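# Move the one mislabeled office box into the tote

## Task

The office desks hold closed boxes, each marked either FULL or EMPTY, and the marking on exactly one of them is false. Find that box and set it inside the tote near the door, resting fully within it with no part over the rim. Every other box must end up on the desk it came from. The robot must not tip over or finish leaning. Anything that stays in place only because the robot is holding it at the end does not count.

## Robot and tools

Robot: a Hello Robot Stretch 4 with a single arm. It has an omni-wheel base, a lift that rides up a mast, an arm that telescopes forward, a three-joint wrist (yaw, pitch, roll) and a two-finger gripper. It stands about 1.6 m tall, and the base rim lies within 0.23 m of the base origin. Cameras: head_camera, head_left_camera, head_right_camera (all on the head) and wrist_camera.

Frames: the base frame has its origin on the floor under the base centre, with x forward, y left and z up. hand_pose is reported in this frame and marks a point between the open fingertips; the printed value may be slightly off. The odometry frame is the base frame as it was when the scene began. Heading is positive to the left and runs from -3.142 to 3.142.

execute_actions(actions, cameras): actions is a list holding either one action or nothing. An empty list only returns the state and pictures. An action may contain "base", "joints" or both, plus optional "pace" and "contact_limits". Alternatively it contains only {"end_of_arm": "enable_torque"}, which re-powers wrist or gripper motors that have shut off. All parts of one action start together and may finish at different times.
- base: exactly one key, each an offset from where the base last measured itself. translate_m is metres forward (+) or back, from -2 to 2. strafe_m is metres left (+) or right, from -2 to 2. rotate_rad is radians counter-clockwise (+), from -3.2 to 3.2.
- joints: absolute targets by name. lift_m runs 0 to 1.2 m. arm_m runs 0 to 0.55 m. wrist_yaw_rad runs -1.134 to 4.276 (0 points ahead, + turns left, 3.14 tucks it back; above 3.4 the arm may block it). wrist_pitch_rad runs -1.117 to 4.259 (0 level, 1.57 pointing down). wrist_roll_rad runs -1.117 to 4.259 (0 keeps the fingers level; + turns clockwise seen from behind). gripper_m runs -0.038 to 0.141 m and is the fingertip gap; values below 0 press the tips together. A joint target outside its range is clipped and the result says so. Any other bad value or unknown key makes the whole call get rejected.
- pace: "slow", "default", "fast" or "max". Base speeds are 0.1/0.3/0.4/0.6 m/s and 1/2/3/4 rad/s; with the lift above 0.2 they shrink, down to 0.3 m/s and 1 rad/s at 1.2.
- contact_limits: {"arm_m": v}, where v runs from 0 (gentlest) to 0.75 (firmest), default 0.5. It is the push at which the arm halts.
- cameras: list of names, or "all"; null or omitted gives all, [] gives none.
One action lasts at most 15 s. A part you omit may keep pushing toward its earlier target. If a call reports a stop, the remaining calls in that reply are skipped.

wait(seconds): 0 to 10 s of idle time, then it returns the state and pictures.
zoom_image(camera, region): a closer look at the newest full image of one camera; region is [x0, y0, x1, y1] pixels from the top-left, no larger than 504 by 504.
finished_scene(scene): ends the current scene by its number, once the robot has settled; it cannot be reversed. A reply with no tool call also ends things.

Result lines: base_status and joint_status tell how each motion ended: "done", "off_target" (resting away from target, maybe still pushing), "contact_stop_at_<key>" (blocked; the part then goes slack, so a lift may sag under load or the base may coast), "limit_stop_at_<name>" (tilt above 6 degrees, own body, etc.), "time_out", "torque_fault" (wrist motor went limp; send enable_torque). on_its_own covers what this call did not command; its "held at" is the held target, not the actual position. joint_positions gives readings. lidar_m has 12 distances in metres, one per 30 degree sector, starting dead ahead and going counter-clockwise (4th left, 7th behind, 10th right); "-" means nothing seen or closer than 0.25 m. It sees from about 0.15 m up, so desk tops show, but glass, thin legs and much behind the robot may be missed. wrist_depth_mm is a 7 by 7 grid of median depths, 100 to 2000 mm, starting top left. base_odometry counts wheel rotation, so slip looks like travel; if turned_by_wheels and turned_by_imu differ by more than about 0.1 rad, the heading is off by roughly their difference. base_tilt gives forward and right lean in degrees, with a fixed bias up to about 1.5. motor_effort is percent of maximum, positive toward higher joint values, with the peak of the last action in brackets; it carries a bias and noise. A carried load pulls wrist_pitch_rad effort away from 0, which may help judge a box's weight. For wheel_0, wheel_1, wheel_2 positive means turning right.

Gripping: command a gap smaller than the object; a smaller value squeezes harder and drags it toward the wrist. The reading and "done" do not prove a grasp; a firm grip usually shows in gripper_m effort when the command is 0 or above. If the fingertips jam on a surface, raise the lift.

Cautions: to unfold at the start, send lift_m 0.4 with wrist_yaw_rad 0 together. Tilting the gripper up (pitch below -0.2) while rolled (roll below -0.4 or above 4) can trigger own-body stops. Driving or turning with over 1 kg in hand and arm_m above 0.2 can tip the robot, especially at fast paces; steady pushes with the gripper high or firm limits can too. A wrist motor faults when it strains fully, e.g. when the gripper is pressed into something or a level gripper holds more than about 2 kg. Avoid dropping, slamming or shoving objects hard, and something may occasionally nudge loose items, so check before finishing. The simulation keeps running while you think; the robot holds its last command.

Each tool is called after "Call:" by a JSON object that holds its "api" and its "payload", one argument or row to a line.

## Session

Call:
{"api": "execute_actions", "payload": {
  "actions": []
}}

Scene clock: 0.00 s.
base_odometry: x=+0.000 y=+0.000 heading=+0.000 (m, m, rad; odometry frame)
turned_by_wheels: +0.000 (rad since the last result)
turned_by_imu: +0.000 (rad since the last result)
base_tilt: forward=-0.3 right=-0.4 (deg)
lidar_m: 1.70 1.93 1.29 1.64 2.22 1.45 1.45 2.15 1.00 1.00 1.10 1.69
base_status: not commanded
joint_positions: lift_m=+0.242 arm_m=-0.001 wrist_yaw_rad=+3.185 wrist_pitch_rad=-0.005 wrist_roll_rad=-0.015 gripper_m=+0.057
joint_status: not commanded
motor_effort: lift_m=+21 arm_m=+0 wrist_yaw_rad=+0 wrist_pitch_rad=-7 wrist_roll_rad=+1 gripper_m=-3 wheel_0=+1 wheel_1=+0 wheel_2=+0 (%)
hand_pose: x=-0.1225 y=+0.0749 z=+0.4219 quat_wxyz=(-0.022, +0.002, -0.008, +1.000) (m; base frame)
wrist_depth_mm: - - 136 - - - 1921 / - - 135 - - - - / - 107 135 1618 - 1618 1661 / - 121 138 - - - - / 186 - - - - - 1921 / 199 1576 199 1499 210 1336 1308 / 201 1042 1025 597 976 904 960
pictures: head_camera, head_left_camera, head_right_camera, wrist_camera
camera_calibration (this result's frames):
wrist_camera: T_world_to_cam=[[-0.0876923, 0.99574, -0.0285096, -0.0564821], [0.0135627, -0.0274237, -0.999532, 0.480865], [-0.996055, -0.0880379, -0.0111001, 0.114053], [0, 0, 0, 1]] pos_world=[0.102128, 0.0794696, 0.480295]
Images, in order (width x height): head_camera 420x560, head_left_camera 420x672, head_right_camera 420x672, wrist_camera 616x392.

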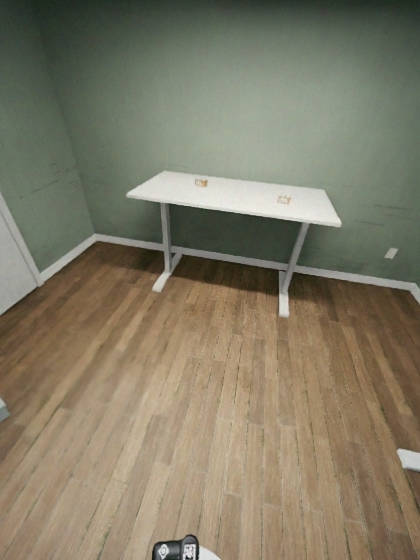

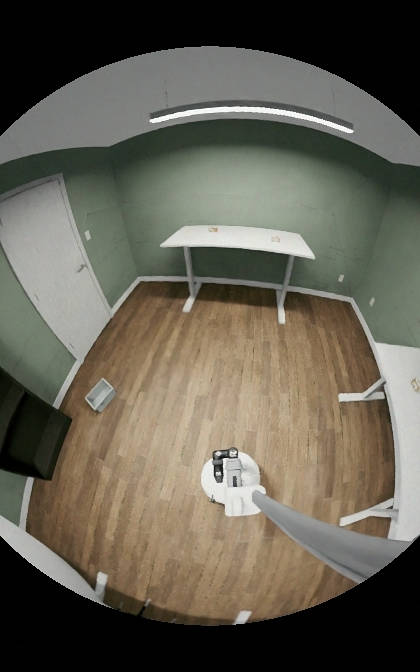

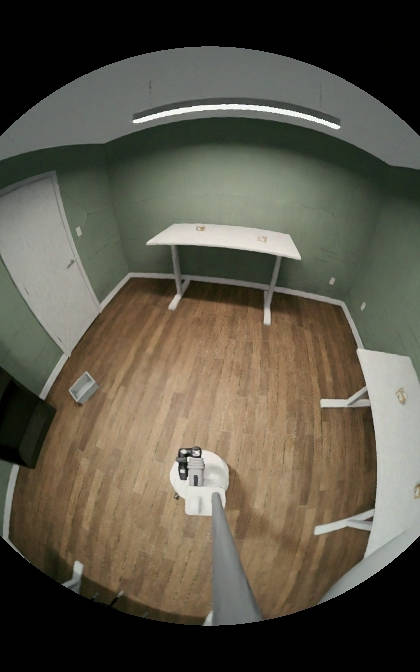

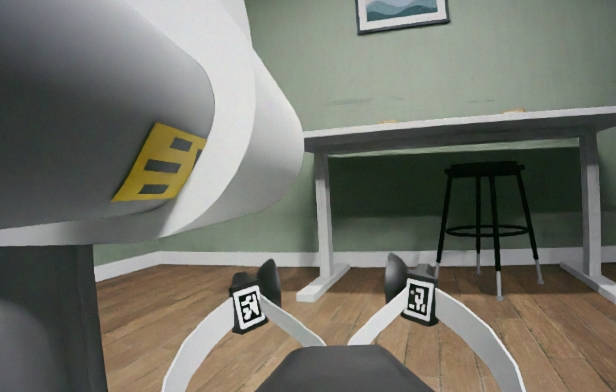

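Call:
{"api": "execute_actions", "payload": {
  "actions": [
    {"base":{"rotate_rad":-1.75},"joints":{"lift_m":0.8,"wrist_yaw_rad":0,"wrist_pitch_rad":0.4,"gripper_m":0.141},"pace":"fast"}
  ],
  "cameras": ["head_camera","wrist_camera"]
}}

Scene clock: 3.03 s.
base_odometry: x=+0.000 y=+0.000 heading=-1.750 (m, m, rad; odometry frame)
turned_by_wheels: -1.750 (rad since the last result)
turned_by_imu: -1.750 (rad since the last result)
base_tilt: forward=-0.3 right=-0.2 (deg)
lidar_m: 1.00 1.05 1.76 1.72 1.82 1.30 1.66 1.75 1.48 1.43 1.53 1.04
base_status: done
joint_positions: lift_m=+0.800 arm_m=-0.001 wrist_yaw_rad=+0.000 wrist_pitch_rad=+0.402 wrist_roll_rad=-0.015 gripper_m=+0.141
joint_status: all done
motor_effort: lift_m=+23(27) arm_m=+0(0) wrist_yaw_rad=-1(7) wrist_pitch_rad=-6(5) wrist_roll_rad=+0(0) gripper_m=-1(4) wheel_0=+1(6) wheel_1=+0(10) wheel_2=+1(6) (%)
hand_pose: x=+0.4350 y=-0.0873 z=+0.8650 quat_wxyz=(+0.980, -0.007, +0.200, +0.002) (m; base frame)
wrist_depth_mm: 1430 1430 1430 1430 1397 1366 1366 / 1537 1499 1499 1464 1430 1397 1397 / 1229 1098 1042 991 946 904 960 / 1756 1308 1708 1661 1661 1576 1576 / 1808 1808 1808 1708 1661 1499 1661 / 1464 1397 214 1430 1366 198 1308 / 1255 1205 1255 142 1182 1138 1138
pictures: head_camera, wrist_camera
camera_calibration (this result's frames):
wrist_camera: T_world_to_cam=[[0.0300967, -0.998584, -0.043873, -0.045531], [-0.406831, 0.0278547, -0.913079, 1.02471], [0.913008, 0.0453295, -0.405417, 0.182283], [0, 0, 0, 1]] pos_world=[0.251828, -0.0822722, 1.00754]
Images, in order (width x height): head_camera 420x560, wrist_camera 616x392.

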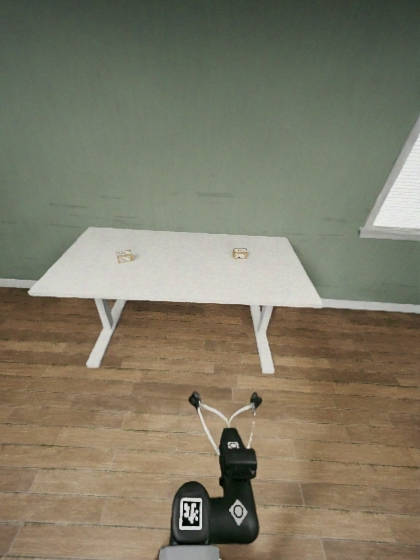

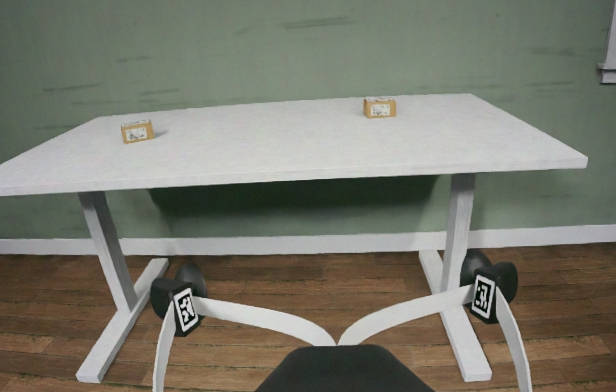

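Call:
{"api": "execute_actions", "payload": {
  "actions": [
    {"base":{"rotate_rad":0.4},"joints":{"lift_m":0.72},"pace":"fast"}
  ],
  "cameras": []
}}

Call:
{"api": "execute_actions", "payload": {
  "actions": [
    {"base":{"translate_m":0.6},"joints":{"arm_m":0.2},"pace":"fast"}
  ],
  "cameras": ["head_camera","wrist_camera"]
}}

Scene clock: 5.30 s.
base_odometry: x=+0.000 y=+0.000 heading=-1.350 (m, m, rad; odometry frame)
turned_by_wheels: +0.400 (rad since the last result)
turned_by_imu: +0.401 (rad since the last result)
base_tilt: forward=-0.3 right=-0.4 (deg)
lidar_m: 1.02 1.29 1.71 1.74 1.28 1.29 1.71 1.51 1.42 1.48 1.07 0.99
base_status: done
joint_positions: lift_m=+0.720 arm_m=-0.001 wrist_yaw_rad=+0.000 wrist_pitch_rad=+0.402 wrist_roll_rad=-0.015 gripper_m=+0.141
joint_status: all done
motor_effort: lift_m=+18(22) arm_m=+0(0) wrist_yaw_rad=+0(0) wrist_pitch_rad=-6(6) wrist_roll_rad=+1(2) gripper_m=+1(0) wheel_0=+0(5) wheel_1=+0(8) wheel_2=+1(5) (%)
hand_pose: x=+0.4350 y=-0.0874 z=+0.7855 quat_wxyz=(+0.980, -0.007, +0.200, +0.002) (m; base frame)
wrist_depth_mm: - - 1756 1576 1430 1281 1182 / - - 1756 1308 1229 1160 1160 / - - - 1661 1499 788 691 / - - - 1863 1661 1499 1366 / 1756 1708 1661 1576 1576 1537 1430 / 1397 1336 214 1336 1229 198 1205 / 1182 1138 1138 142 1098 1042 1060
pictures: none
No camera images: the call's "cameras" was empty. Leave "cameras" out to get every camera's image.

Scene clock: 8.23 s.
base_odometry: x=+0.132 y=-0.585 heading=-1.350 (m, m, rad; odometry frame)
turned_by_wheels: +0.000 (rad since the last result)
turned_by_imu: +0.001 (rad since the last result)
base_tilt: forward=-0.3 right=-0.4 (deg)
lidar_m: 0.48 0.60 1.44 1.48 1.93 2.20 2.24 1.82 1.70 0.74 0.49 0.45
base_status: done
joint_positions: lift_m=+0.720 arm_m=+0.199 wrist_yaw_rad=+0.000 wrist_pitch_rad=+0.402 wrist_roll_rad=-0.015 gripper_m=+0.141
joint_status: all done
motor_effort: lift_m=+18(18) arm_m=+7(8) wrist_yaw_rad=+0(2) wrist_pitch_rad=-5(5) wrist_roll_rad=+1(1) gripper_m=+0(1) wheel_0=+0(8) wheel_1=+0(5) wheel_2=+0(11) (%)
hand_pose: x=+0.6351 y=-0.0874 z=+0.7855 quat_wxyz=(+0.980, -0.007, +0.200, +0.002) (m; base frame)
wrist_depth_mm: 1205 1060 931 831 759 691 634 / 1308 1138 991 891 798 723 668 / 1464 1229 750 699 668 647 627 / 1537 521 504 389 442 449 436 / 397 389 379 368 357 345 338 / 309 294 215 297 276 198 272 / 262 252 255 142 247 234 -
pictures: head_camera, wrist_camera
camera_calibration (this result's frames):
wrist_camera: T_world_to_cam=[[0.0299419, -0.998588, -0.0438738, -0.0549834], [-0.406848, 0.0279174, -0.913069, 1.03353], [0.913005, 0.045189, -0.405438, -0.0326267], [0, 0, 0, 1]] pos_world=[0.451926, -0.0822849, 0.928047]
Images, in order (width x height): head_camera 420x560, wrist_camera 616x392.

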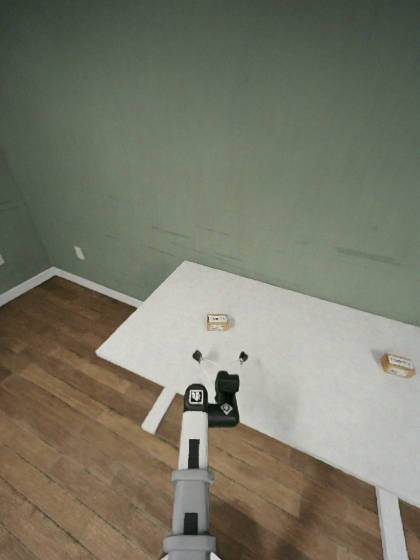

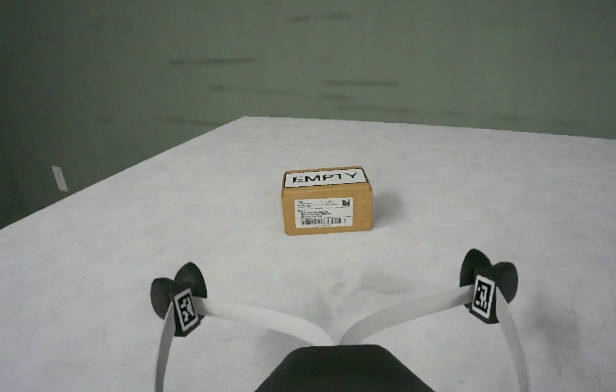

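Call:
{"api": "execute_actions", "payload": {
  "actions": [
    {"joints":{"arm_m":0.39,"lift_m":0.692},"pace":"fast"}
  ],
  "cameras": []
}}

Call:
{"api": "execute_actions", "payload": {
  "actions": [
    {"joints":{"gripper_m":0.03}}
  ],
  "cameras": []
}}

Call:
{"api": "execute_actions", "payload": {
  "actions": [
    {"joints":{"lift_m":0.712}}
  ],
  "cameras": ["wrist_camera"]
}}

Scene clock: 10.63 s.
base_odometry: x=+0.132 y=-0.585 heading=-1.350 (m, m, rad; odometry frame)
turned_by_wheels: +0.000 (rad since the last result)
turned_by_imu: +0.001 (rad since the last result)
base_tilt: forward=-0.4 right=-0.4 (deg)
lidar_m: 0.46 0.60 1.45 1.47 1.95 2.19 2.24 1.79 1.69 0.76 0.49 0.45
base_status: not commanded
joint_positions: lift_m=+0.692 arm_m=+0.389 wrist_yaw_rad=+0.000 wrist_pitch_rad=+0.402 wrist_roll_rad=-0.015 gripper_m=+0.141
joint_status: all done
motor_effort: lift_m=+17(18) arm_m=+7(9) wrist_yaw_rad=-1(0) wrist_pitch_rad=-5(6) wrist_roll_rad=+1(2) gripper_m=+2(1) wheel_0=+0(0) wheel_1=+0(0) wheel_2=+0(0) (%)
hand_pose: x=+0.8251 y=-0.0874 z=+0.7576 quat_wxyz=(+0.980, -0.007, +0.200, +0.002) (m; base frame)
wrist_depth_mm: 976 842 741 668 597 544 504 / 1060 917 788 707 634 564 530 / 1160 991 640 609 580 564 535 / 1229 449 433 418 402 387 377 / 340 332 324 225 243 294 290 / 266 252 198 198 196 197 235 / 224 216 215 142 209 202 -
pictures: none
No camera images: the call's "cameras" was empty. Leave "cameras" out to get every camera's image.

Scene clock: 12.73 s.
base_odometry: x=+0.132 y=-0.585 heading=-1.350 (m, m, rad; odometry frame)
turned_by_wheels: +0.000 (rad since the last result)
turned_by_imu: +0.001 (rad since the last result)
base_tilt: forward=-0.4 right=-0.3 (deg)
lidar_m: 0.46 0.58 1.45 1.47 1.94 2.22 2.25 1.81 1.68 0.76 0.49 0.44
base_status: not commanded
joint_positions: lift_m=+0.692 arm_m=+0.389 wrist_yaw_rad=+0.000 wrist_pitch_rad=+0.402 wrist_roll_rad=-0.015 gripper_m=+0.031
joint_status: all done
motor_effort: lift_m=+17(16) arm_m=+7(8) wrist_yaw_rad=+0(0) wrist_pitch_rad=-6(6) wrist_roll_rad=+2(0) gripper_m=-26(28) wheel_0=-1(0) wheel_1=+0(0) wheel_2=+0(0) (%)
hand_pose: x=+0.8251 y=-0.0874 z=+0.7576 quat_wxyz=(+0.980, -0.007, +0.200, +0.002) (m; base frame)
wrist_depth_mm: 976 842 750 668 597 539 508 / 1042 904 788 707 634 574 525 / 1160 976 634 603 574 569 539 / 1182 449 430 418 399 389 377 / 340 332 324 213 208 298 287 / 265 264 183 180 180 177 238 / 225 209 216 134 187 204 -
pictures: none
No camera images: the call's "cameras" was empty. Leave "cameras" out to get every camera's image.

Scene clock: 13.53 s.
base_odometry: x=+0.132 y=-0.585 heading=-1.350 (m, m, rad; odometry frame)
turned_by_wheels: +0.000 (rad since the last result)
turned_by_imu: +0.000 (rad since the last result)
base_tilt: forward=-0.4 right=-0.3 (deg)
lidar_m: 0.46 0.59 1.43 1.48 1.94 2.22 2.25 1.78 1.68 0.76 0.49 0.43
base_status: not commanded
joint_positions: lift_m=+0.712 arm_m=+0.389 wrist_yaw_rad=+0.000 wrist_pitch_rad=+0.402 wrist_roll_rad=-0.015 gripper_m=+0.031
joint_status: all done
motor_effort: lift_m=+24(26) arm_m=+7(7) wrist_yaw_rad=+0(0) wrist_pitch_rad=-6(7) wrist_roll_rad=+0(0) gripper_m=-28(24) wheel_0=+0(0) wheel_1=+0(0) wheel_2=+0(0) (%)
hand_pose: x=+0.8251 y=-0.0874 z=+0.7770 quat_wxyz=(+0.980, -0.007, +0.200, +0.002) (m; base frame)
wrist_depth_mm: 976 842 750 668 597 544 508 / 1042 904 798 699 634 569 530 / 1160 991 788 683 640 585 549 / 1281 500 477 462 445 433 415 / 377 370 359 213 209 330 322 / 296 293 183 180 180 177 260 / 250 232 239 134 187 227 -
pictures: wrist_camera
camera_calibration (this result's frames):
wrist_camera: T_world_to_cam=[[0.0299942, -0.998587, -0.0438751, -0.0610757], [-0.40689, 0.0278953, -0.913051, 1.10302], [0.912984, 0.0452386, -0.405479, -0.209513], [0, 0, 0, 1]] pos_world=[0.641923, -0.0822804, 0.919482]
Images, in order (width x height): wrist_camera 616x392.

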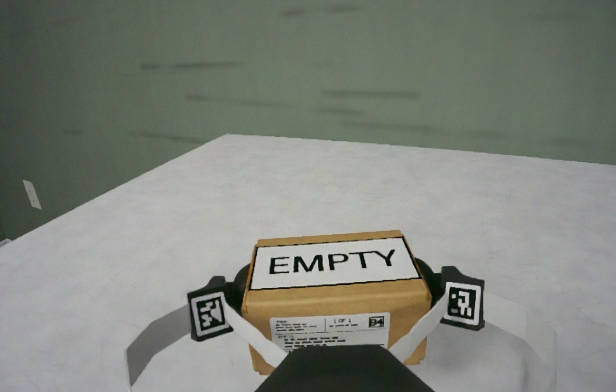

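Call:
{"api": "execute_actions", "payload": {
  "actions": [
    {"joints":{"lift_m":0.692}}
  ],
  "cameras": []
}}

Call:
{"api": "execute_actions", "payload": {
  "actions": [
    {"joints":{"gripper_m":0.141}}
  ],
  "cameras": []
}}

Call:
{"api": "execute_actions", "payload": {
  "actions": [
    {"joints":{"arm_m":0.29},"pace":"fast"}
  ],
  "cameras": []
}}

Call:
{"api": "execute_actions", "payload": {
  "actions": [
    {"base":{"rotate_rad":-0.4},"pace":"fast"}
  ],
  "cameras": []
}}

Call:
{"api": "execute_actions", "payload": {
  "actions": [
    {"base":{"strafe_m":-0.405},"pace":"fast"}
  ],
  "cameras": ["head_camera","wrist_camera"]
}}

Scene clock: 15.77 s.
base_odometry: x=+0.132 y=-0.585 heading=-1.350 (m, m, rad; odometry frame)
turned_by_wheels: +0.000 (rad since the last result)
turned_by_imu: +0.001 (rad since the last result)
base_tilt: forward=-0.3 right=-0.4 (deg)
lidar_m: 0.45 0.59 1.45 1.49 1.97 2.21 2.22 1.82 1.69 0.74 0.49 0.45
base_status: not commanded
joint_positions: lift_m=+0.692 arm_m=+0.389 wrist_yaw_rad=+0.000 wrist_pitch_rad=+0.402 wrist_roll_rad=-0.015 gripper_m=+0.031
joint_status: all done
motor_effort: lift_m=+17(24) arm_m=+7(7) wrist_yaw_rad=+0(0) wrist_pitch_rad=-6(5) wrist_roll_rad=-1(0) gripper_m=-25(26) wheel_0=-1(0) wheel_1=+0(0) wheel_2=+0(0) (%)
hand_pose: x=+0.8251 y=-0.0874 z=+0.7576 quat_wxyz=(+0.980, -0.007, +0.200, +0.002) (m; base frame)
wrist_depth_mm: 960 842 750 668 597 544 508 / 1042 917 778 707 634 569 525 / 1160 976 640 603 574 559 539 / 1205 449 430 415 402 387 377 / 340 332 324 213 209 297 289 / 266 264 183 180 180 177 238 / 224 209 215 134 187 204 -
pictures: none
No camera images: the call's "cameras" was empty. Leave "cameras" out to get every camera's image.

Scene clock: 17.87 s.
base_odometry: x=+0.132 y=-0.585 heading=-1.350 (m, m, rad; odometry frame)
turned_by_wheels: +0.000 (rad since the last result)
turned_by_imu: +0.001 (rad since the last result)
base_tilt: forward=-0.3 right=-0.3 (deg)
lidar_m: 0.47 0.60 1.45 1.49 1.93 2.21 2.24 1.82 1.68 0.74 0.49 0.44
base_status: not commanded
joint_positions: lift_m=+0.692 arm_m=+0.389 wrist_yaw_rad=+0.000 wrist_pitch_rad=+0.402 wrist_roll_rad=-0.015 gripper_m=+0.141
joint_status: all done
motor_effort: lift_m=+17(16) arm_m=+8(7) wrist_yaw_rad=+0(0) wrist_pitch_rad=-6(7) wrist_roll_rad=+0(2) gripper_m=+1(26) wheel_0=+0(0) wheel_1=+0(0) wheel_2=+0(0) (%)
hand_pose: x=+0.8251 y=-0.0874 z=+0.7576 quat_wxyz=(+0.980, -0.007, +0.200, +0.002) (m; base frame)
wrist_depth_mm: 976 842 750 668 603 544 504 / 1042 917 798 707 634 569 525 / 1160 976 640 609 574 564 544 / 1229 452 433 415 399 387 375 / 338 334 325 225 233 296 289 / 265 253 200 197 196 198 235 / 225 216 215 142 209 202 -
pictures: none
No camera images: the call's "cameras" was empty. Leave "cameras" out to get every camera's image.

Scene clock: 18.97 s.
base_odometry: x=+0.132 y=-0.585 heading=-1.350 (m, m, rad; odometry frame)
turned_by_wheels: +0.000 (rad since the last result)
turned_by_imu: +0.000 (rad since the last result)
base_tilt: forward=-0.4 right=-0.3 (deg)
lidar_m: 0.46 0.60 1.44 1.49 1.94 2.22 2.22 1.80 1.69 0.76 0.49 0.45
base_status: not commanded
joint_positions: lift_m=+0.692 arm_m=+0.291 wrist_yaw_rad=+0.000 wrist_pitch_rad=+0.402 wrist_roll_rad=-0.015 gripper_m=+0.141
joint_status: all done
motor_effort: lift_m=+17(16) arm_m=-7(7) wrist_yaw_rad=+1(1) wrist_pitch_rad=-5(6) wrist_roll_rad=-1(1) gripper_m=+1(1) wheel_0=-1(0) wheel_1=+0(0) wheel_2=+0(0) (%)
hand_pose: x=+0.7277 y=-0.0875 z=+0.7576 quat_wxyz=(+0.980, -0.007, +0.200, +0.001) (m; base frame)
wrist_depth_mm: 1098 960 842 759 676 615 574 / 1182 1042 891 798 715 654 603 / 1336 1098 640 603 574 554 539 / 469 449 430 296 373 387 379 / 340 332 327 294 296 297 290 / 266 253 215 255 237 198 235 / 226 216 219 142 211 202 -
pictures: none
No camera images: the call's "cameras" was empty. Leave "cameras" out to get every camera's image.

Scene clock: 20.03 s.
base_odometry: x=+0.132 y=-0.585 heading=-1.750 (m, m, rad; odometry frame)
turned_by_wheels: -0.400 (rad since the last result)
turned_by_imu: -0.400 (rad since the last result)
base_tilt: forward=-0.4 right=-0.4 (deg)
lidar_m: 0.45 0.47 0.67 1.45 1.53 2.56 1.77 2.32 1.74 1.69 0.66 0.47
base_status: done
joint_positions: lift_m=+0.692 arm_m=+0.291 wrist_yaw_rad=+0.000 wrist_pitch_rad=+0.402 wrist_roll_rad=-0.015 gripper_m=+0.141
joint_status: not commanded
motor_effort: lift_m=+17(17) arm_m=-7(7) wrist_yaw_rad=+1(2) wrist_pitch_rad=-6(7) wrist_roll_rad=+2(3) gripper_m=-1(2) wheel_0=+1(6) wheel_1=+0(9) wheel_2=+1(7) (%)
hand_pose: x=+0.7276 y=-0.0875 z=+0.7575 quat_wxyz=(+0.980, -0.007, +0.200, +0.001) (m; base frame)
wrist_depth_mm: 691 668 668 661 647 640 627 / 723 715 699 699 691 676 661 / 759 691 634 609 580 554 539 / 466 449 430 415 402 389 377 / 338 334 325 317 309 296 290 / 266 253 215 255 238 198 236 / 225 216 220 142 212 202 -
pictures: none
No camera images: the call's "cameras" was empty. Leave "cameras" out to get every camera's image.

Scene clock: 22.33 s.
base_odometry: x=-0.267 y=-0.513 heading=-1.749 (m, m, rad; odometry frame)
turned_by_wheels: +0.000 (rad since the last result)
turned_by_imu: +0.002 (rad since the last result)
base_tilt: forward=-0.4 right=-0.3 (deg)
lidar_m: 0.43 0.47 0.67 1.86 1.99 2.00 2.22 1.81 1.34 1.29 0.64 0.46
base_status: done
joint_positions: lift_m=+0.692 arm_m=+0.291 wrist_yaw_rad=+0.000 wrist_pitch_rad=+0.402 wrist_roll_rad=-0.015 gripper_m=+0.141
joint_status: not commanded
motor_effort: lift_m=+17(17) arm_m=-7(7) wrist_yaw_rad=+0(1) wrist_pitch_rad=-7(5) wrist_roll_rad=+2(2) gripper_m=+1(1) wheel_0=+1(9) wheel_1=+0(11) wheel_2=+1(1) (%)
hand_pose: x=+0.7276 y=-0.0874 z=+0.7575 quat_wxyz=(+0.980, -0.007, +0.200, +0.002) (m; base frame)
wrist_depth_mm: 668 668 661 647 634 621 621 / 715 707 691 676 676 661 647 / 741 691 640 603 574 554 539 / 469 449 433 351 377 389 377 / 342 332 327 317 307 297 290 / 265 254 215 256 238 198 235 / 225 216 219 142 211 202 -
pictures: head_camera, wrist_camera
camera_calibration (this result's frames):
wrist_camera: T_world_to_cam=[[0.0298013, -0.998592, -0.0438782, -0.0589131], [-0.406978, 0.0279721, -0.91301, 1.04568], [0.912952, 0.0450663, -0.405571, -0.128344], [0, 0, 0, 1]] pos_world=[0.544494, -0.082296, 0.900074]
Images, in order (width x height): head_camera 420x560, wrist_camera 616x392.

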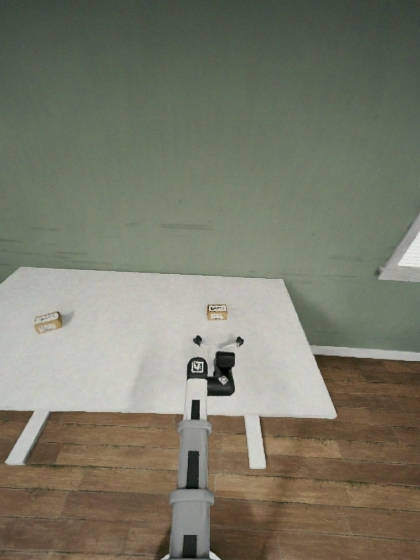

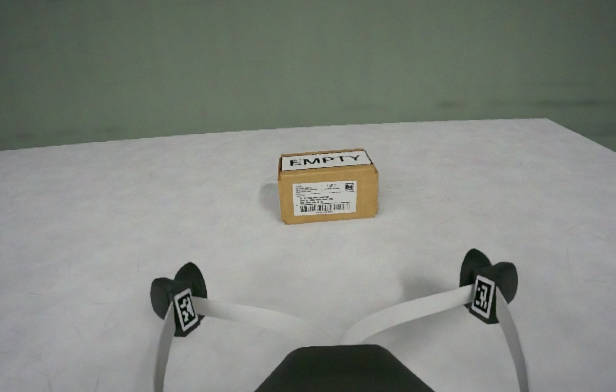

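Call:
{"api": "execute_actions", "payload": {
  "actions": [
    {"joints":{"arm_m":0.452},"pace":"fast"}
  ],
  "cameras": []
}}

Call:
{"api": "execute_actions", "payload": {
  "actions": [
    {"joints":{"gripper_m":0.03}}
  ],
  "cameras": []
}}

Call:
{"api": "execute_actions", "payload": {
  "actions": [
    {"joints":{"lift_m":0.712}}
  ],
  "cameras": ["wrist_camera"]
}}

Scene clock: 24.70 s.
base_odometry: x=-0.267 y=-0.513 heading=-1.749 (m, m, rad; odometry frame)
turned_by_wheels: +0.000 (rad since the last result)
turned_by_imu: +0.001 (rad since the last result)
base_tilt: forward=-0.3 right=-0.4 (deg)
lidar_m: 0.44 0.47 0.67 1.85 1.98 1.98 2.22 1.79 1.33 1.29 0.64 0.46
base_status: not commanded
joint_positions: lift_m=+0.692 arm_m=+0.451 wrist_yaw_rad=+0.000 wrist_pitch_rad=+0.402 wrist_roll_rad=-0.015 gripper_m=+0.141
joint_status: all done
motor_effort: lift_m=+17(17) arm_m=+8(6) wrist_yaw_rad=+0(1) wrist_pitch_rad=-5(6) wrist_roll_rad=+1(1) gripper_m=+2(1) wheel_0=+1(1) wheel_1=+0(0) wheel_2=+1(2) (%)
hand_pose: x=+0.8871 y=-0.0874 z=+0.7576 quat_wxyz=(+0.980, -0.007, +0.200, +0.002) (m; base frame)
wrist_depth_mm: 521 517 512 504 500 484 480 / 554 544 535 530 521 512 504 / 585 580 569 559 544 535 525 / 469 449 430 415 402 387 377 / 338 332 324 225 233 296 289 / 266 252 199 200 202 198 236 / 224 216 215 142 211 202 -
pictures: none
No camera images: the call's "cameras" was empty. Leave "cameras" out to get every camera's image.

Scene clock: 26.80 s.
base_odometry: x=-0.267 y=-0.513 heading=-1.749 (m, m, rad; odometry frame)
turned_by_wheels: +0.000 (rad since the last result)
turned_by_imu: +0.001 (rad since the last result)
base_tilt: forward=-0.3 right=-0.3 (deg)
lidar_m: 0.44 0.47 0.65 1.85 1.97 1.99 2.21 1.79 1.33 1.28 0.64 0.48
base_status: not commanded
joint_positions: lift_m=+0.692 arm_m=+0.451 wrist_yaw_rad=+0.000 wrist_pitch_rad=+0.402 wrist_roll_rad=-0.015 gripper_m=+0.031
joint_status: all done
motor_effort: lift_m=+17(17) arm_m=+8(8) wrist_yaw_rad=+0(0) wrist_pitch_rad=-5(6) wrist_roll_rad=+0(0) gripper_m=-25(27) wheel_0=+1(1) wheel_1=+0(0) wheel_2=+1(1) (%)
hand_pose: x=+0.8871 y=-0.0874 z=+0.7576 quat_wxyz=(+0.980, -0.007, +0.200, +0.002) (m; base frame)
wrist_depth_mm: 521 517 512 504 496 484 480 / 549 544 544 535 525 512 508 / 591 580 569 564 544 535 521 / 466 445 430 415 402 387 375 / 340 332 325 213 208 297 289 / 266 264 185 185 184 177 238 / 224 208 215 134 193 204 -
pictures: none
No camera images: the call's "cameras" was empty. Leave "cameras" out to get every camera's image.

Scene clock: 27.60 s.
base_odometry: x=-0.267 y=-0.513 heading=-1.749 (m, m, rad; odometry frame)
turned_by_wheels: +0.000 (rad since the last result)
turned_by_imu: +0.000 (rad since the last result)
base_tilt: forward=-0.3 right=-0.3 (deg)
lidar_m: 0.45 0.48 0.65 1.84 1.99 1.96 2.21 1.80 1.34 1.28 0.65 0.49
base_status: not commanded
joint_positions: lift_m=+0.712 arm_m=+0.451 wrist_yaw_rad=+0.000 wrist_pitch_rad=+0.402 wrist_roll_rad=-0.015 gripper_m=+0.031
joint_status: all done
motor_effort: lift_m=+25(28) arm_m=+8(7) wrist_yaw_rad=+0(0) wrist_pitch_rad=-5(6) wrist_roll_rad=+2(0) gripper_m=-26(24) wheel_0=+1(1) wheel_1=+0(0) wheel_2=+2(2) (%)
hand_pose: x=+0.8871 y=-0.0874 z=+0.7769 quat_wxyz=(+0.980, -0.007, +0.200, +0.002) (m; base frame)
wrist_depth_mm: 525 517 508 504 496 484 484 / 554 549 535 530 525 512 500 / 591 574 574 564 559 544 535 / 521 496 477 459 442 430 418 / 377 370 359 212 208 329 322 / 294 293 184 185 183 177 260 / 250 231 239 134 193 226 -
pictures: wrist_camera
camera_calibration (this result's frames):
wrist_camera: T_world_to_cam=[[0.0300024, -0.998586, -0.0438772, -0.062938], [-0.406957, 0.0278906, -0.913022, 1.12825], [0.912955, 0.045249, -0.405545, -0.266022], [0, 0, 0, 1]] pos_world=[0.703905, -0.0822795, 0.919476]
Images, in order (width x height): wrist_camera 616x392.

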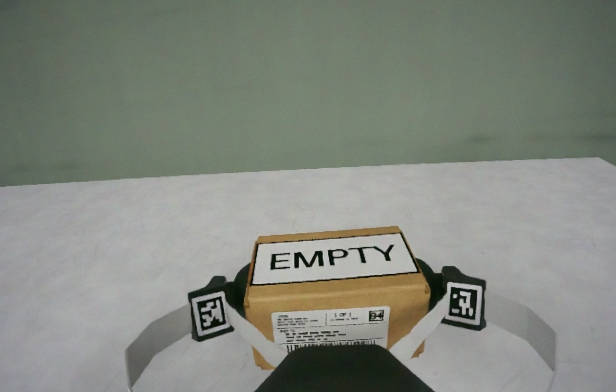

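Call:
{"api": "execute_actions", "payload": {
  "actions": [
    {"joints":{"lift_m":0.692}}
  ],
  "cameras": []
}}

Call:
{"api": "execute_actions", "payload": {
  "actions": [
    {"joints":{"gripper_m":0.141}}
  ],
  "cameras": []
}}

Call:
{"api": "execute_actions", "payload": {
  "actions": [
    {"base":{"translate_m":-0.4},"joints":{"arm_m":0},"pace":"fast"}
  ],
  "cameras": []
}}

Call:
{"api": "execute_actions", "payload": {
  "actions": [
    {"base":{"rotate_rad":-1.58},"joints":{"lift_m":0.8},"pace":"fast"}
  ],
  "cameras": ["head_camera","wrist_camera"]
}}

Scene clock: 29.63 s.
base_odometry: x=-0.267 y=-0.513 heading=-1.749 (m, m, rad; odometry frame)
turned_by_wheels: +0.000 (rad since the last result)
turned_by_imu: +0.001 (rad since the last result)
base_tilt: forward=-0.4 right=-0.3 (deg)
lidar_m: 0.43 0.48 0.66 1.87 1.99 1.99 2.22 1.81 1.32 1.27 0.64 0.48
base_status: not commanded
joint_positions: lift_m=+0.692 arm_m=+0.451 wrist_yaw_rad=+0.000 wrist_pitch_rad=+0.402 wrist_roll_rad=-0.015 gripper_m=+0.031
joint_status: all done
motor_effort: lift_m=+17(22) arm_m=+7(7) wrist_yaw_rad=+0(0) wrist_pitch_rad=-6(7) wrist_roll_rad=+0(1) gripper_m=-24(25) wheel_0=+2(1) wheel_1=+0(0) wheel_2=+2(2) (%)
hand_pose: x=+0.8871 y=-0.0874 z=+0.7576 quat_wxyz=(+0.980, -0.007, +0.200, +0.002) (m; base frame)
wrist_depth_mm: 521 517 508 504 496 488 484 / 554 544 539 530 517 517 504 / 591 585 569 554 544 535 525 / 466 449 430 415 399 384 375 / 338 332 324 212 208 297 289 / 265 264 184 185 184 178 237 / 224 208 215 134 193 204 -
pictures: none
No camera images: the call's "cameras" was empty. Leave "cameras" out to get every camera's image.

Scene clock: 31.73 s.
base_odometry: x=-0.267 y=-0.513 heading=-1.749 (m, m, rad; odometry frame)
turned_by_wheels: +0.000 (rad since the last result)
turned_by_imu: +0.001 (rad since the last result)
base_tilt: forward=-0.4 right=-0.3 (deg)
lidar_m: 0.45 0.46 0.67 1.86 1.98 1.97 2.23 1.82 1.32 1.29 0.65 0.47
base_status: not commanded
joint_positions: lift_m=+0.692 arm_m=+0.451 wrist_yaw_rad=+0.000 wrist_pitch_rad=+0.402 wrist_roll_rad=-0.015 gripper_m=+0.141
joint_status: all done
motor_effort: lift_m=+17(17) arm_m=+7(7) wrist_yaw_rad=+0(0) wrist_pitch_rad=-7(6) wrist_roll_rad=+1(0) gripper_m=+2(26) wheel_0=+1(1) wheel_1=+0(0) wheel_2=+2(2) (%)
hand_pose: x=+0.8871 y=-0.0874 z=+0.7576 quat_wxyz=(+0.980, -0.007, +0.200, +0.002) (m; base frame)
wrist_depth_mm: 521 512 508 504 496 488 480 / 549 544 539 535 521 512 504 / 585 580 569 554 544 539 521 / 466 445 433 418 399 387 377 / 340 330 325 225 233 296 289 / 265 253 200 199 202 198 235 / 224 216 216 142 211 201 -
pictures: none
No camera images: the call's "cameras" was empty. Leave "cameras" out to get every camera's image.

Scene clock: 34.17 s.
base_odometry: x=-0.196 y=-0.120 heading=-1.749 (m, m, rad; odometry frame)
turned_by_wheels: +0.000 (rad since the last result)
turned_by_imu: +0.002 (rad since the last result)
base_tilt: forward=-0.3 right=-0.3 (deg)
lidar_m: 0.84 0.89 1.24 1.88 2.01 1.50 1.81 1.90 1.31 1.27 1.34 0.89
base_status: done
joint_positions: lift_m=+0.692 arm_m=+0.001 wrist_yaw_rad=+0.000 wrist_pitch_rad=+0.402 wrist_roll_rad=-0.015 gripper_m=+0.141
joint_status: all done
motor_effort: lift_m=+17(17) arm_m=-7(9) wrist_yaw_rad=+1(1) wrist_pitch_rad=-6(6) wrist_roll_rad=+0(2) gripper_m=+1(1) wheel_0=+0(8) wheel_1=+1(5) wheel_2=+0(12) (%)
hand_pose: x=+0.4376 y=-0.0875 z=+0.7575 quat_wxyz=(+0.980, -0.007, +0.200, +0.001) (m; base frame)
wrist_depth_mm: 1281 1281 1281 1255 1229 1229 1205 / 1366 1308 1308 991 1060 1255 1255 / 759 699 723 676 699 683 1308 / 1576 1537 1537 1499 1430 1430 1464 / 1618 1618 1576 1576 1499 1464 1499 / 1255 1281 215 1281 1160 198 1182 / 1160 1078 1118 142 1060 1025 1025
pictures: none
No camera images: the call's "cameras" was empty. Leave "cameras" out to get every camera's image.

Scene clock: 36.03 s.
base_odometry: x=-0.196 y=-0.120 heading=+2.954 (m, m, rad; odometry frame)
turned_by_wheels: -1.580 (rad since the last result)
turned_by_imu: -1.580 (rad since the last result)
base_tilt: forward=-0.2 right=-0.3 (deg)
lidar_m: 1.25 1.35 0.88 0.84 0.90 1.27 2.22 2.04 2.18 1.79 1.88 1.30
base_status: done
joint_positions: lift_m=+0.800 arm_m=+0.001 wrist_yaw_rad=+0.000 wrist_pitch_rad=+0.402 wrist_roll_rad=-0.015 gripper_m=+0.141
joint_status: all done
motor_effort: lift_m=+23(28) arm_m=-8(7) wrist_yaw_rad=+1(1) wrist_pitch_rad=-6(7) wrist_roll_rad=+1(1) gripper_m=+0(0) wheel_0=+0(8) wheel_1=+0(8) wheel_2=+0(7) (%)
hand_pose: x=+0.4377 y=-0.0875 z=+0.8650 quat_wxyz=(+0.980, -0.007, +0.200, +0.001) (m; base frame)
wrist_depth_mm: 1661 1661 1618 1618 1618 1618 1576 / 1808 1756 1756 1708 1618 1618 1576 / 1863 1863 1336 1182 1255 1255 1308 / - - - - 1921 1863 1863 / 1921 1863 1808 1756 1708 1576 1499 / 1499 1430 214 1464 1366 198 1336 / 1255 1205 1229 142 1205 1138 1138
pictures: head_camera, wrist_camera
camera_calibration (this result's frames):
wrist_camera: T_world_to_cam=[[0.0296332, -0.998597, -0.0438766, -0.0455282], [-0.406929, 0.0280414, -0.913029, 1.0258], [0.912979, 0.0449106, -0.405527, 0.179929], [0, 0, 0, 1]] pos_world=[0.254506, -0.08231, 1.00756]
Images, in order (width x height): head_camera 420x560, wrist_camera 616x392.

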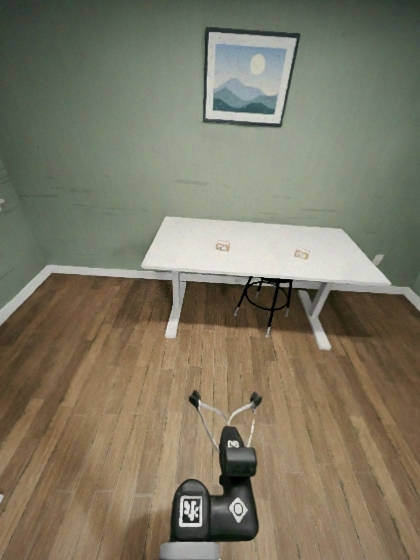

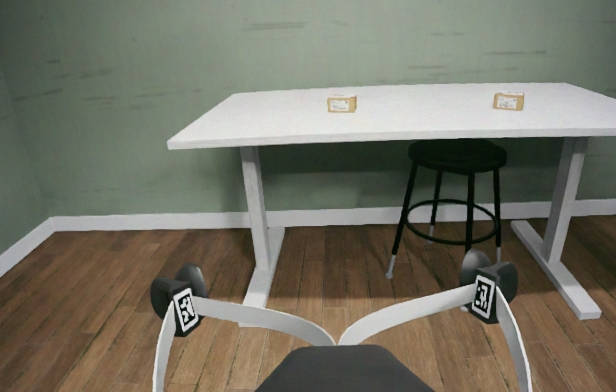

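Call:
{"api": "execute_actions", "payload": {
  "actions": [
    {"base":{"translate_m":0.75},"joints":{"arm_m":0.15,"lift_m":0.74},"pace":"fast"}
  ],
  "cameras": ["head_camera","wrist_camera"]
}}

Scene clock: 40.17 s.
base_odometry: x=-0.933 y=+0.020 heading=+2.954 (m, m, rad; odometry frame)
turned_by_wheels: +0.000 (rad since the last result)
turned_by_imu: +0.001 (rad since the last result)
base_tilt: forward=-0.3 right=-0.3 (deg)
lidar_m: 0.52 0.56 1.64 1.11 0.90 1.22 3.46 2.90 1.88 1.84 0.73 0.54
base_status: done
joint_positions: lift_m=+0.740 arm_m=+0.149 wrist_yaw_rad=+0.000 wrist_pitch_rad=+0.402 wrist_roll_rad=-0.015 gripper_m=+0.141
joint_status: all done
motor_effort: lift_m=+17(21) arm_m=+7(9) wrist_yaw_rad=+0(2) wrist_pitch_rad=-6(5) wrist_roll_rad=-1(0) gripper_m=+1(2) wheel_0=-2(8) wheel_1=+0(4) wheel_2=+0(9) (%)
hand_pose: x=+0.5851 y=-0.0874 z=+0.8055 quat_wxyz=(+0.980, -0.007, +0.200, +0.002) (m; base frame)
wrist_depth_mm: 866 854 854 854 820 831 820 / 917 917 917 891 878 866 854 / 991 960 820 778 732 715 683 / 1025 574 549 525 410 496 480 / 433 424 415 407 394 379 373 / 340 324 216 325 304 198 300 / 287 278 281 142 270 257 -
pictures: head_camera, wrist_camera
camera_calibration (this result's frames):
wrist_camera: T_world_to_cam=[[0.0298235, -0.998592, -0.0438764, -0.0525671], [-0.406923, 0.0279642, -0.913034, 1.03146], [0.912976, 0.0450842, -0.405516, 0.0212344], [0, 0, 0, 1]] pos_world=[0.401906, -0.0822944, 0.948063]
Images, in order (width x height): head_camera 420x560, wrist_camera 616x392.

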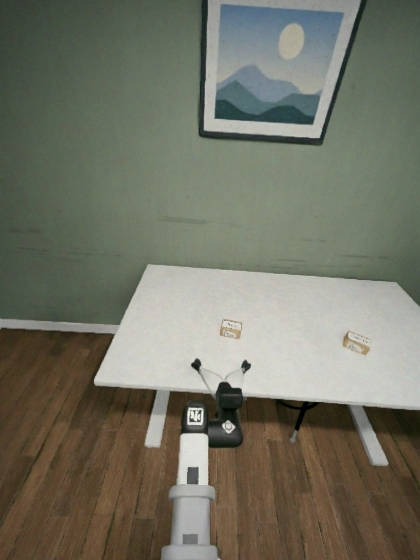

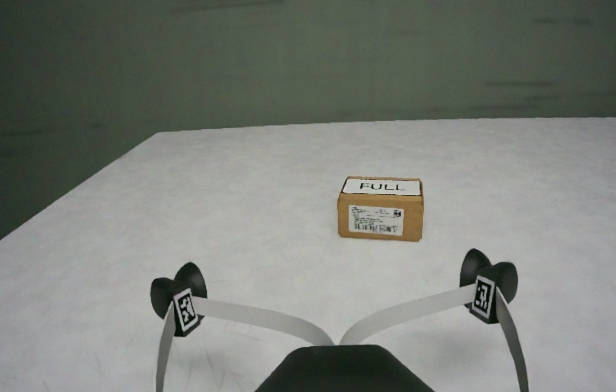

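Call:
{"api": "execute_actions", "payload": {
  "actions": [
    {"base":{"rotate_rad":-0.07},"joints":{"arm_m":0.36,"lift_m":0.692}}
  ],
  "cameras": ["wrist_camera"]
}}

Call:
{"api": "execute_actions", "payload": {
  "actions": [
    {"joints":{"gripper_m":0.02}}
  ],
  "cameras": []
}}

Call:
{"api": "execute_actions", "payload": {
  "actions": [
    {"joints":{"lift_m":0.712}}
  ],
  "cameras": ["wrist_camera"]
}}

Scene clock: 43.00 s.
base_odometry: x=-0.933 y=+0.020 heading=+2.884 (m, m, rad; odometry frame)
turned_by_wheels: -0.070 (rad since the last result)
turned_by_imu: -0.069 (rad since the last result)
base_tilt: forward=-0.4 right=-0.3 (deg)
lidar_m: 0.52 0.54 1.70 1.57 0.89 1.16 3.48 3.13 1.91 1.83 0.77 0.54
base_status: done
joint_positions: lift_m=+0.692 arm_m=+0.359 wrist_yaw_rad=+0.000 wrist_pitch_rad=+0.402 wrist_roll_rad=-0.015 gripper_m=+0.141
joint_status: all done
motor_effort: lift_m=+17(15) arm_m=+8(8) wrist_yaw_rad=+0(1) wrist_pitch_rad=-5(6) wrist_roll_rad=+2(3) gripper_m=+1(1) wheel_0=-1(3) wheel_1=-1(7) wheel_2=+0(3) (%)
hand_pose: x=+0.7951 y=-0.0874 z=+0.7576 quat_wxyz=(+0.980, -0.007, +0.200, +0.002) (m; base frame)
wrist_depth_mm: 654 654 661 654 654 661 661 / 691 699 707 699 707 699 691 / 732 699 640 609 580 554 539 / 469 449 433 413 402 384 377 / 340 334 324 225 233 297 289 / 265 253 208 202 194 198 236 / 225 216 218 142 206 202 -
pictures: wrist_camera
camera_calibration (this result's frames):
wrist_camera: T_world_to_cam=[[0.0299049, -0.998589, -0.0438738, -0.0609791], [-0.40685, 0.0279324, -0.913068, 1.0731], [0.913005, 0.0451553, -0.405441, -0.189998], [0, 0, 0, 1]] pos_world=[0.611884, -0.0822879, 0.900106]
Images, in order (width x height): wrist_camera 616x392.

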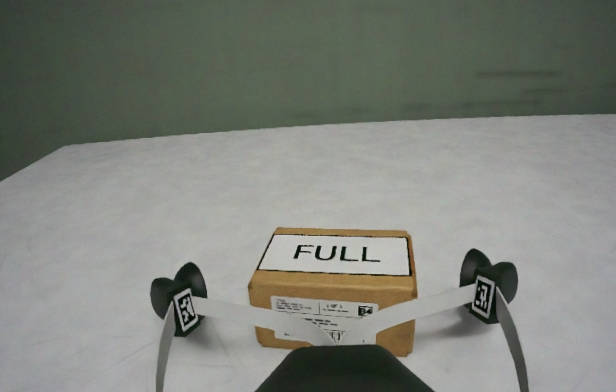

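Scene clock: 45.20 s.
base_odometry: x=-0.933 y=+0.020 heading=+2.884 (m, m, rad; odometry frame)
turned_by_wheels: +0.000 (rad since the last result)
turned_by_imu: +0.001 (rad since the last result)
base_tilt: forward=-0.3 right=-0.3 (deg)
lidar_m: 0.53 0.55 1.67 1.56 0.89 1.17 3.47 3.11 1.90 1.84 0.77 0.55
base_status: not commanded
joint_positions: lift_m=+0.692 arm_m=+0.359 wrist_yaw_rad=+0.000 wrist_pitch_rad=+0.405 wrist_roll_rad=-0.015 gripper_m=+0.021
joint_status: all done
motor_effort: lift_m=+17(17) arm_m=+8(8) wrist_yaw_rad=+0(0) wrist_pitch_rad=-12(11) wrist_roll_rad=+2(1) gripper_m=-28(28) wheel_0=-1(1) wheel_1=-1(1) wheel_2=+0(0) (%)
hand_pose: x=+0.7948 y=-0.0874 z=+0.7569 quat_wxyz=(+0.980, -0.007, +0.201, +0.002) (m; base frame)
wrist_depth_mm: 654 654 661 661 668 661 661 / 691 691 699 699 699 699 699 / 715 676 627 597 564 549 525 / 459 442 427 407 394 379 370 / 336 329 322 211 208 296 286 / 263 262 184 182 177 174 236 / 223 206 206 156 183 203 -
pictures: none
No camera images: the call's "cameras" was empty. Leave "cameras" out to get every camera's image.

Scene clock: 46.00 s.
base_odometry: x=-0.933 y=+0.020 heading=+2.884 (m, m, rad; odometry frame)
turned_by_wheels: +0.000 (rad since the last result)
turned_by_imu: +0.000 (rad since the last result)
base_tilt: forward=-0.3 right=-0.4 (deg)
lidar_m: 0.51 0.53 1.67 1.57 0.90 1.18 3.48 3.12 1.92 1.83 0.77 0.56
base_status: not commanded
joint_positions: lift_m=+0.712 arm_m=+0.359 wrist_yaw_rad=+0.000 wrist_pitch_rad=+0.405 wrist_roll_rad=-0.015 gripper_m=+0.021
joint_status: all done
motor_effort: lift_m=+25(25) arm_m=+8(7) wrist_yaw_rad=+0(0) wrist_pitch_rad=-14(14) wrist_roll_rad=+1(2) gripper_m=-27(27) wheel_0=-1(1) wheel_1=-1(1) wheel_2=+0(0) (%)
hand_pose: x=+0.7948 y=-0.0874 z=+0.7762 quat_wxyz=(+0.980, -0.007, +0.201, +0.002) (m; base frame)
wrist_depth_mm: 654 661 654 661 661 661 661 / 683 691 699 699 699 707 707 / 723 723 732 654 634 603 585 / 512 488 473 455 439 427 410 / 373 366 357 211 208 325 319 / 293 289 185 182 176 174 259 / 248 229 229 156 184 225 -
pictures: wrist_camera
camera_calibration (this result's frames):
wrist_camera: T_world_to_cam=[[0.0297878, -0.998589, -0.0439533, -0.0599994], [-0.409296, 0.0279317, -0.911974, 1.09105], [0.911915, 0.0451556, -0.407887, -0.179421], [0, 0, 0, 1]] pos_world=[0.611968, -0.0822879, 0.919192]
Images, in order (width x height): wrist_camera 616x392.

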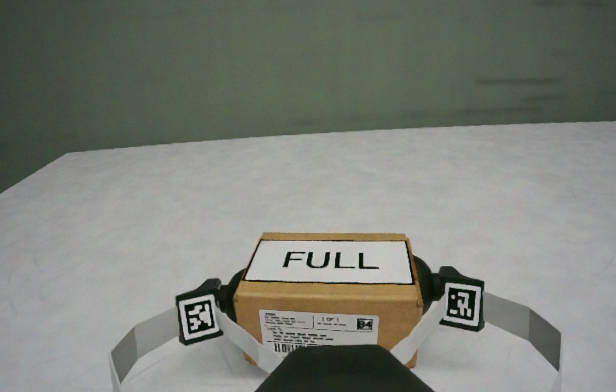

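Call:
{"api": "execute_actions", "payload": {
  "actions": [
    {"joints":{"lift_m":0.692}}
  ],
  "cameras": []
}}

Call:
{"api": "execute_actions", "payload": {
  "actions": [
    {"joints":{"gripper_m":0.141}}
  ],
  "cameras": []
}}

Call:
{"api": "execute_actions", "payload": {
  "actions": [
    {"joints":{"arm_m":0.26},"pace":"fast"}
  ],
  "cameras": []
}}

Call:
{"api": "execute_actions", "payload": {
  "actions": [
    {"base":{"rotate_rad":-0.23},"pace":"fast"}
  ],
  "cameras": []
}}

Call:
{"api": "execute_actions", "payload": {
  "actions": [
    {"base":{"strafe_m":-0.36},"joints":{"arm_m":0.3},"pace":"fast"}
  ],
  "cameras": ["wrist_camera"]
}}

Scene clock: 48.83 s.
base_odometry: x=-0.933 y=+0.020 heading=+2.884 (m, m, rad; odometry frame)
turned_by_wheels: +0.000 (rad since the last result)
turned_by_imu: +0.001 (rad since the last result)
base_tilt: forward=-0.4 right=-0.4 (deg)
lidar_m: 0.51 0.52 1.70 1.56 0.89 1.18 3.47 3.11 1.91 1.83 0.78 0.56
base_status: not commanded
joint_positions: lift_m=+0.692 arm_m=+0.359 wrist_yaw_rad=+0.000 wrist_pitch_rad=+0.405 wrist_roll_rad=-0.015 gripper_m=+0.021
joint_status: all done
motor_effort: lift_m=+18(23) arm_m=+7(7) wrist_yaw_rad=+0(0) wrist_pitch_rad=-14(14) wrist_roll_rad=+1(2) gripper_m=-30(31) wheel_0=-1(1) wheel_1=-1(1) wheel_2=+0(0) (%)
hand_pose: x=+0.7947 y=-0.0874 z=+0.7568 quat_wxyz=(+0.980, -0.007, +0.201, +0.002) (m; base frame)
wrist_depth_mm: 654 661 661 661 661 661 661 / 691 691 699 699 699 699 699 / 715 668 627 597 564 544 530 / 455 442 424 407 394 382 373 / 334 327 322 210 208 293 286 / 262 260 184 182 176 174 236 / 223 207 206 156 184 202 -
pictures: none
No camera images: the call's "cameras" was empty. Leave "cameras" out to get every camera's image.

Scene clock: 51.03 s.
base_odometry: x=-0.933 y=+0.020 heading=+2.884 (m, m, rad; odometry frame)
turned_by_wheels: +0.000 (rad since the last result)
turned_by_imu: +0.001 (rad since the last result)
base_tilt: forward=-0.3 right=-0.2 (deg)
lidar_m: 0.53 0.54 1.68 1.56 0.89 1.17 3.47 3.10 1.92 1.82 0.78 0.56
base_status: not commanded
joint_positions: lift_m=+0.692 arm_m=+0.359 wrist_yaw_rad=+0.000 wrist_pitch_rad=+0.403 wrist_roll_rad=-0.015 gripper_m=+0.141
joint_status: all done
motor_effort: lift_m=+17(18) arm_m=+7(8) wrist_yaw_rad=+0(0) wrist_pitch_rad=-8(13) wrist_roll_rad=+0(1) gripper_m=+1(30) wheel_0=-1(1) wheel_1=-1(1) wheel_2=+0(0) (%)
hand_pose: x=+0.7950 y=-0.0874 z=+0.7574 quat_wxyz=(+0.980, -0.007, +0.200, +0.002) (m; base frame)
wrist_depth_mm: 661 661 661 661 661 668 668 / 683 691 699 707 699 691 699 / 723 691 640 597 569 554 530 / 466 449 430 415 399 387 375 / 340 330 325 225 232 297 289 / 266 252 206 201 194 197 235 / 225 216 218 142 205 202 -
pictures: none
No camera images: the call's "cameras" was empty. Leave "cameras" out to get every camera's image.

Scene clock: 52.13 s.
base_odometry: x=-0.933 y=+0.020 heading=+2.884 (m, m, rad; odometry frame)
turned_by_wheels: +0.000 (rad since the last result)
turned_by_imu: +0.000 (rad since the last result)
base_tilt: forward=-0.3 right=-0.4 (deg)
lidar_m: 0.53 0.54 1.70 1.55 0.90 1.18 3.48 3.12 1.91 1.84 0.79 0.56
base_status: not commanded
joint_positions: lift_m=+0.692 arm_m=+0.261 wrist_yaw_rad=+0.000 wrist_pitch_rad=+0.402 wrist_roll_rad=-0.015 gripper_m=+0.141
joint_status: all done
motor_effort: lift_m=+17(18) arm_m=-7(9) wrist_yaw_rad=+1(1) wrist_pitch_rad=-6(8) wrist_roll_rad=+0(0) gripper_m=+1(1) wheel_0=-2(1) wheel_1=+0(0) wheel_2=+0(0) (%)
hand_pose: x=+0.6976 y=-0.0875 z=+0.7575 quat_wxyz=(+0.980, -0.007, +0.200, +0.001) (m; base frame)
wrist_depth_mm: 741 741 741 750 750 750 750 / 778 788 778 798 798 788 778 / 809 691 640 603 569 554 535 / 466 449 430 298 375 387 377 / 340 332 327 300 294 294 291 / 266 253 214 256 237 198 236 / 225 216 219 142 212 202 -
pictures: none
No camera images: the call's "cameras" was empty. Leave "cameras" out to get every camera's image.

Scene clock: 53.03 s.
base_odometry: x=-0.933 y=+0.020 heading=+2.654 (m, m, rad; odometry frame)
turned_by_wheels: -0.230 (rad since the last result)
turned_by_imu: -0.230 (rad since the last result)
base_tilt: forward=-0.3 right=-0.4 (deg)
lidar_m: 0.52 0.52 0.62 1.62 0.89 0.98 1.67 2.64 1.89 1.82 1.03 0.62
base_status: done
joint_positions: lift_m=+0.692 arm_m=+0.261 wrist_yaw_rad=+0.000 wrist_pitch_rad=+0.402 wrist_roll_rad=-0.015 gripper_m=+0.141
joint_status: not commanded
motor_effort: lift_m=+17(18) arm_m=-7(7) wrist_yaw_rad=+1(2) wrist_pitch_rad=-6(7) wrist_roll_rad=+2(0) gripper_m=+1(0) wheel_0=+0(5) wheel_1=+0(6) wheel_2=+0(7) (%)
hand_pose: x=+0.6976 y=-0.0875 z=+0.7575 quat_wxyz=(+0.980, -0.007, +0.200, +0.001) (m; base frame)
wrist_depth_mm: 691 715 768 809 842 891 946 / 715 750 809 842 878 917 960 / 732 683 640 603 580 554 539 / 469 327 433 415 404 387 379 / 307 303 325 319 309 296 289 / 265 253 215 255 236 198 236 / 225 217 219 142 212 202 -
pictures: none
No camera images: the call's "cameras" was empty. Leave "cameras" out to get every camera's image.

Scene clock: 55.20 s.
base_odometry: x=-0.764 y=+0.338 heading=+2.654 (m, m, rad; odometry frame)
turned_by_wheels: +0.000 (rad since the last result)
turned_by_imu: +0.002 (rad since the last result)
base_tilt: forward=-0.4 right=-0.4 (deg)
lidar_m: 0.60 0.60 0.73 1.96 1.22 1.41 3.32 2.55 1.56 1.48 1.79 0.75
base_status: done
joint_positions: lift_m=+0.692 arm_m=+0.299 wrist_yaw_rad=+0.000 wrist_pitch_rad=+0.402 wrist_roll_rad=-0.015 gripper_m=+0.141
joint_status: all done
motor_effort: lift_m=+18(18) arm_m=+7(5) wrist_yaw_rad=+0(1) wrist_pitch_rad=-7(7) wrist_roll_rad=+2(1) gripper_m=+0(0) wheel_0=-1(10) wheel_1=+1(10) wheel_2=+0(1) (%)
hand_pose: x=+0.7350 y=-0.0874 z=+0.7575 quat_wxyz=(+0.980, -0.007, +0.200, +0.002) (m; base frame)
wrist_depth_mm: 741 768 820 866 904 946 1008 / 768 820 842 904 946 991 1060 / 750 691 640 609 574 554 539 / 469 445 427 364 394 387 377 / 342 332 324 319 307 296 289 / 265 253 215 255 237 198 236 / 225 217 218 142 212 202 -
pictures: wrist_camera
camera_calibration (this result's frames):
wrist_camera: T_world_to_cam=[[0.0298028, -0.998592, -0.043879, -0.0591361], [-0.407005, 0.0279709, -0.912997, 1.04864], [0.91294, 0.0450689, -0.405599, -0.135095], [0, 0, 0, 1]] pos_world=[0.551898, -0.0822957, 0.900017]
Images, in order (width x height): wrist_camera 616x392.

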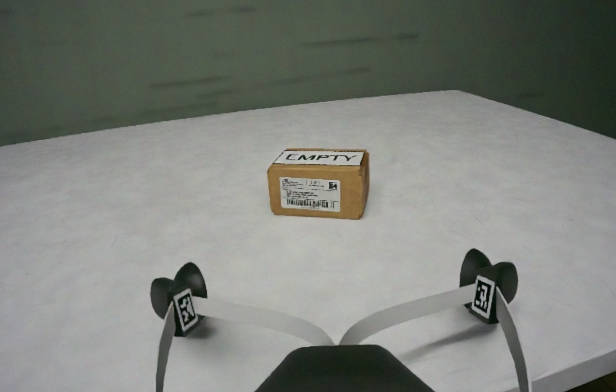

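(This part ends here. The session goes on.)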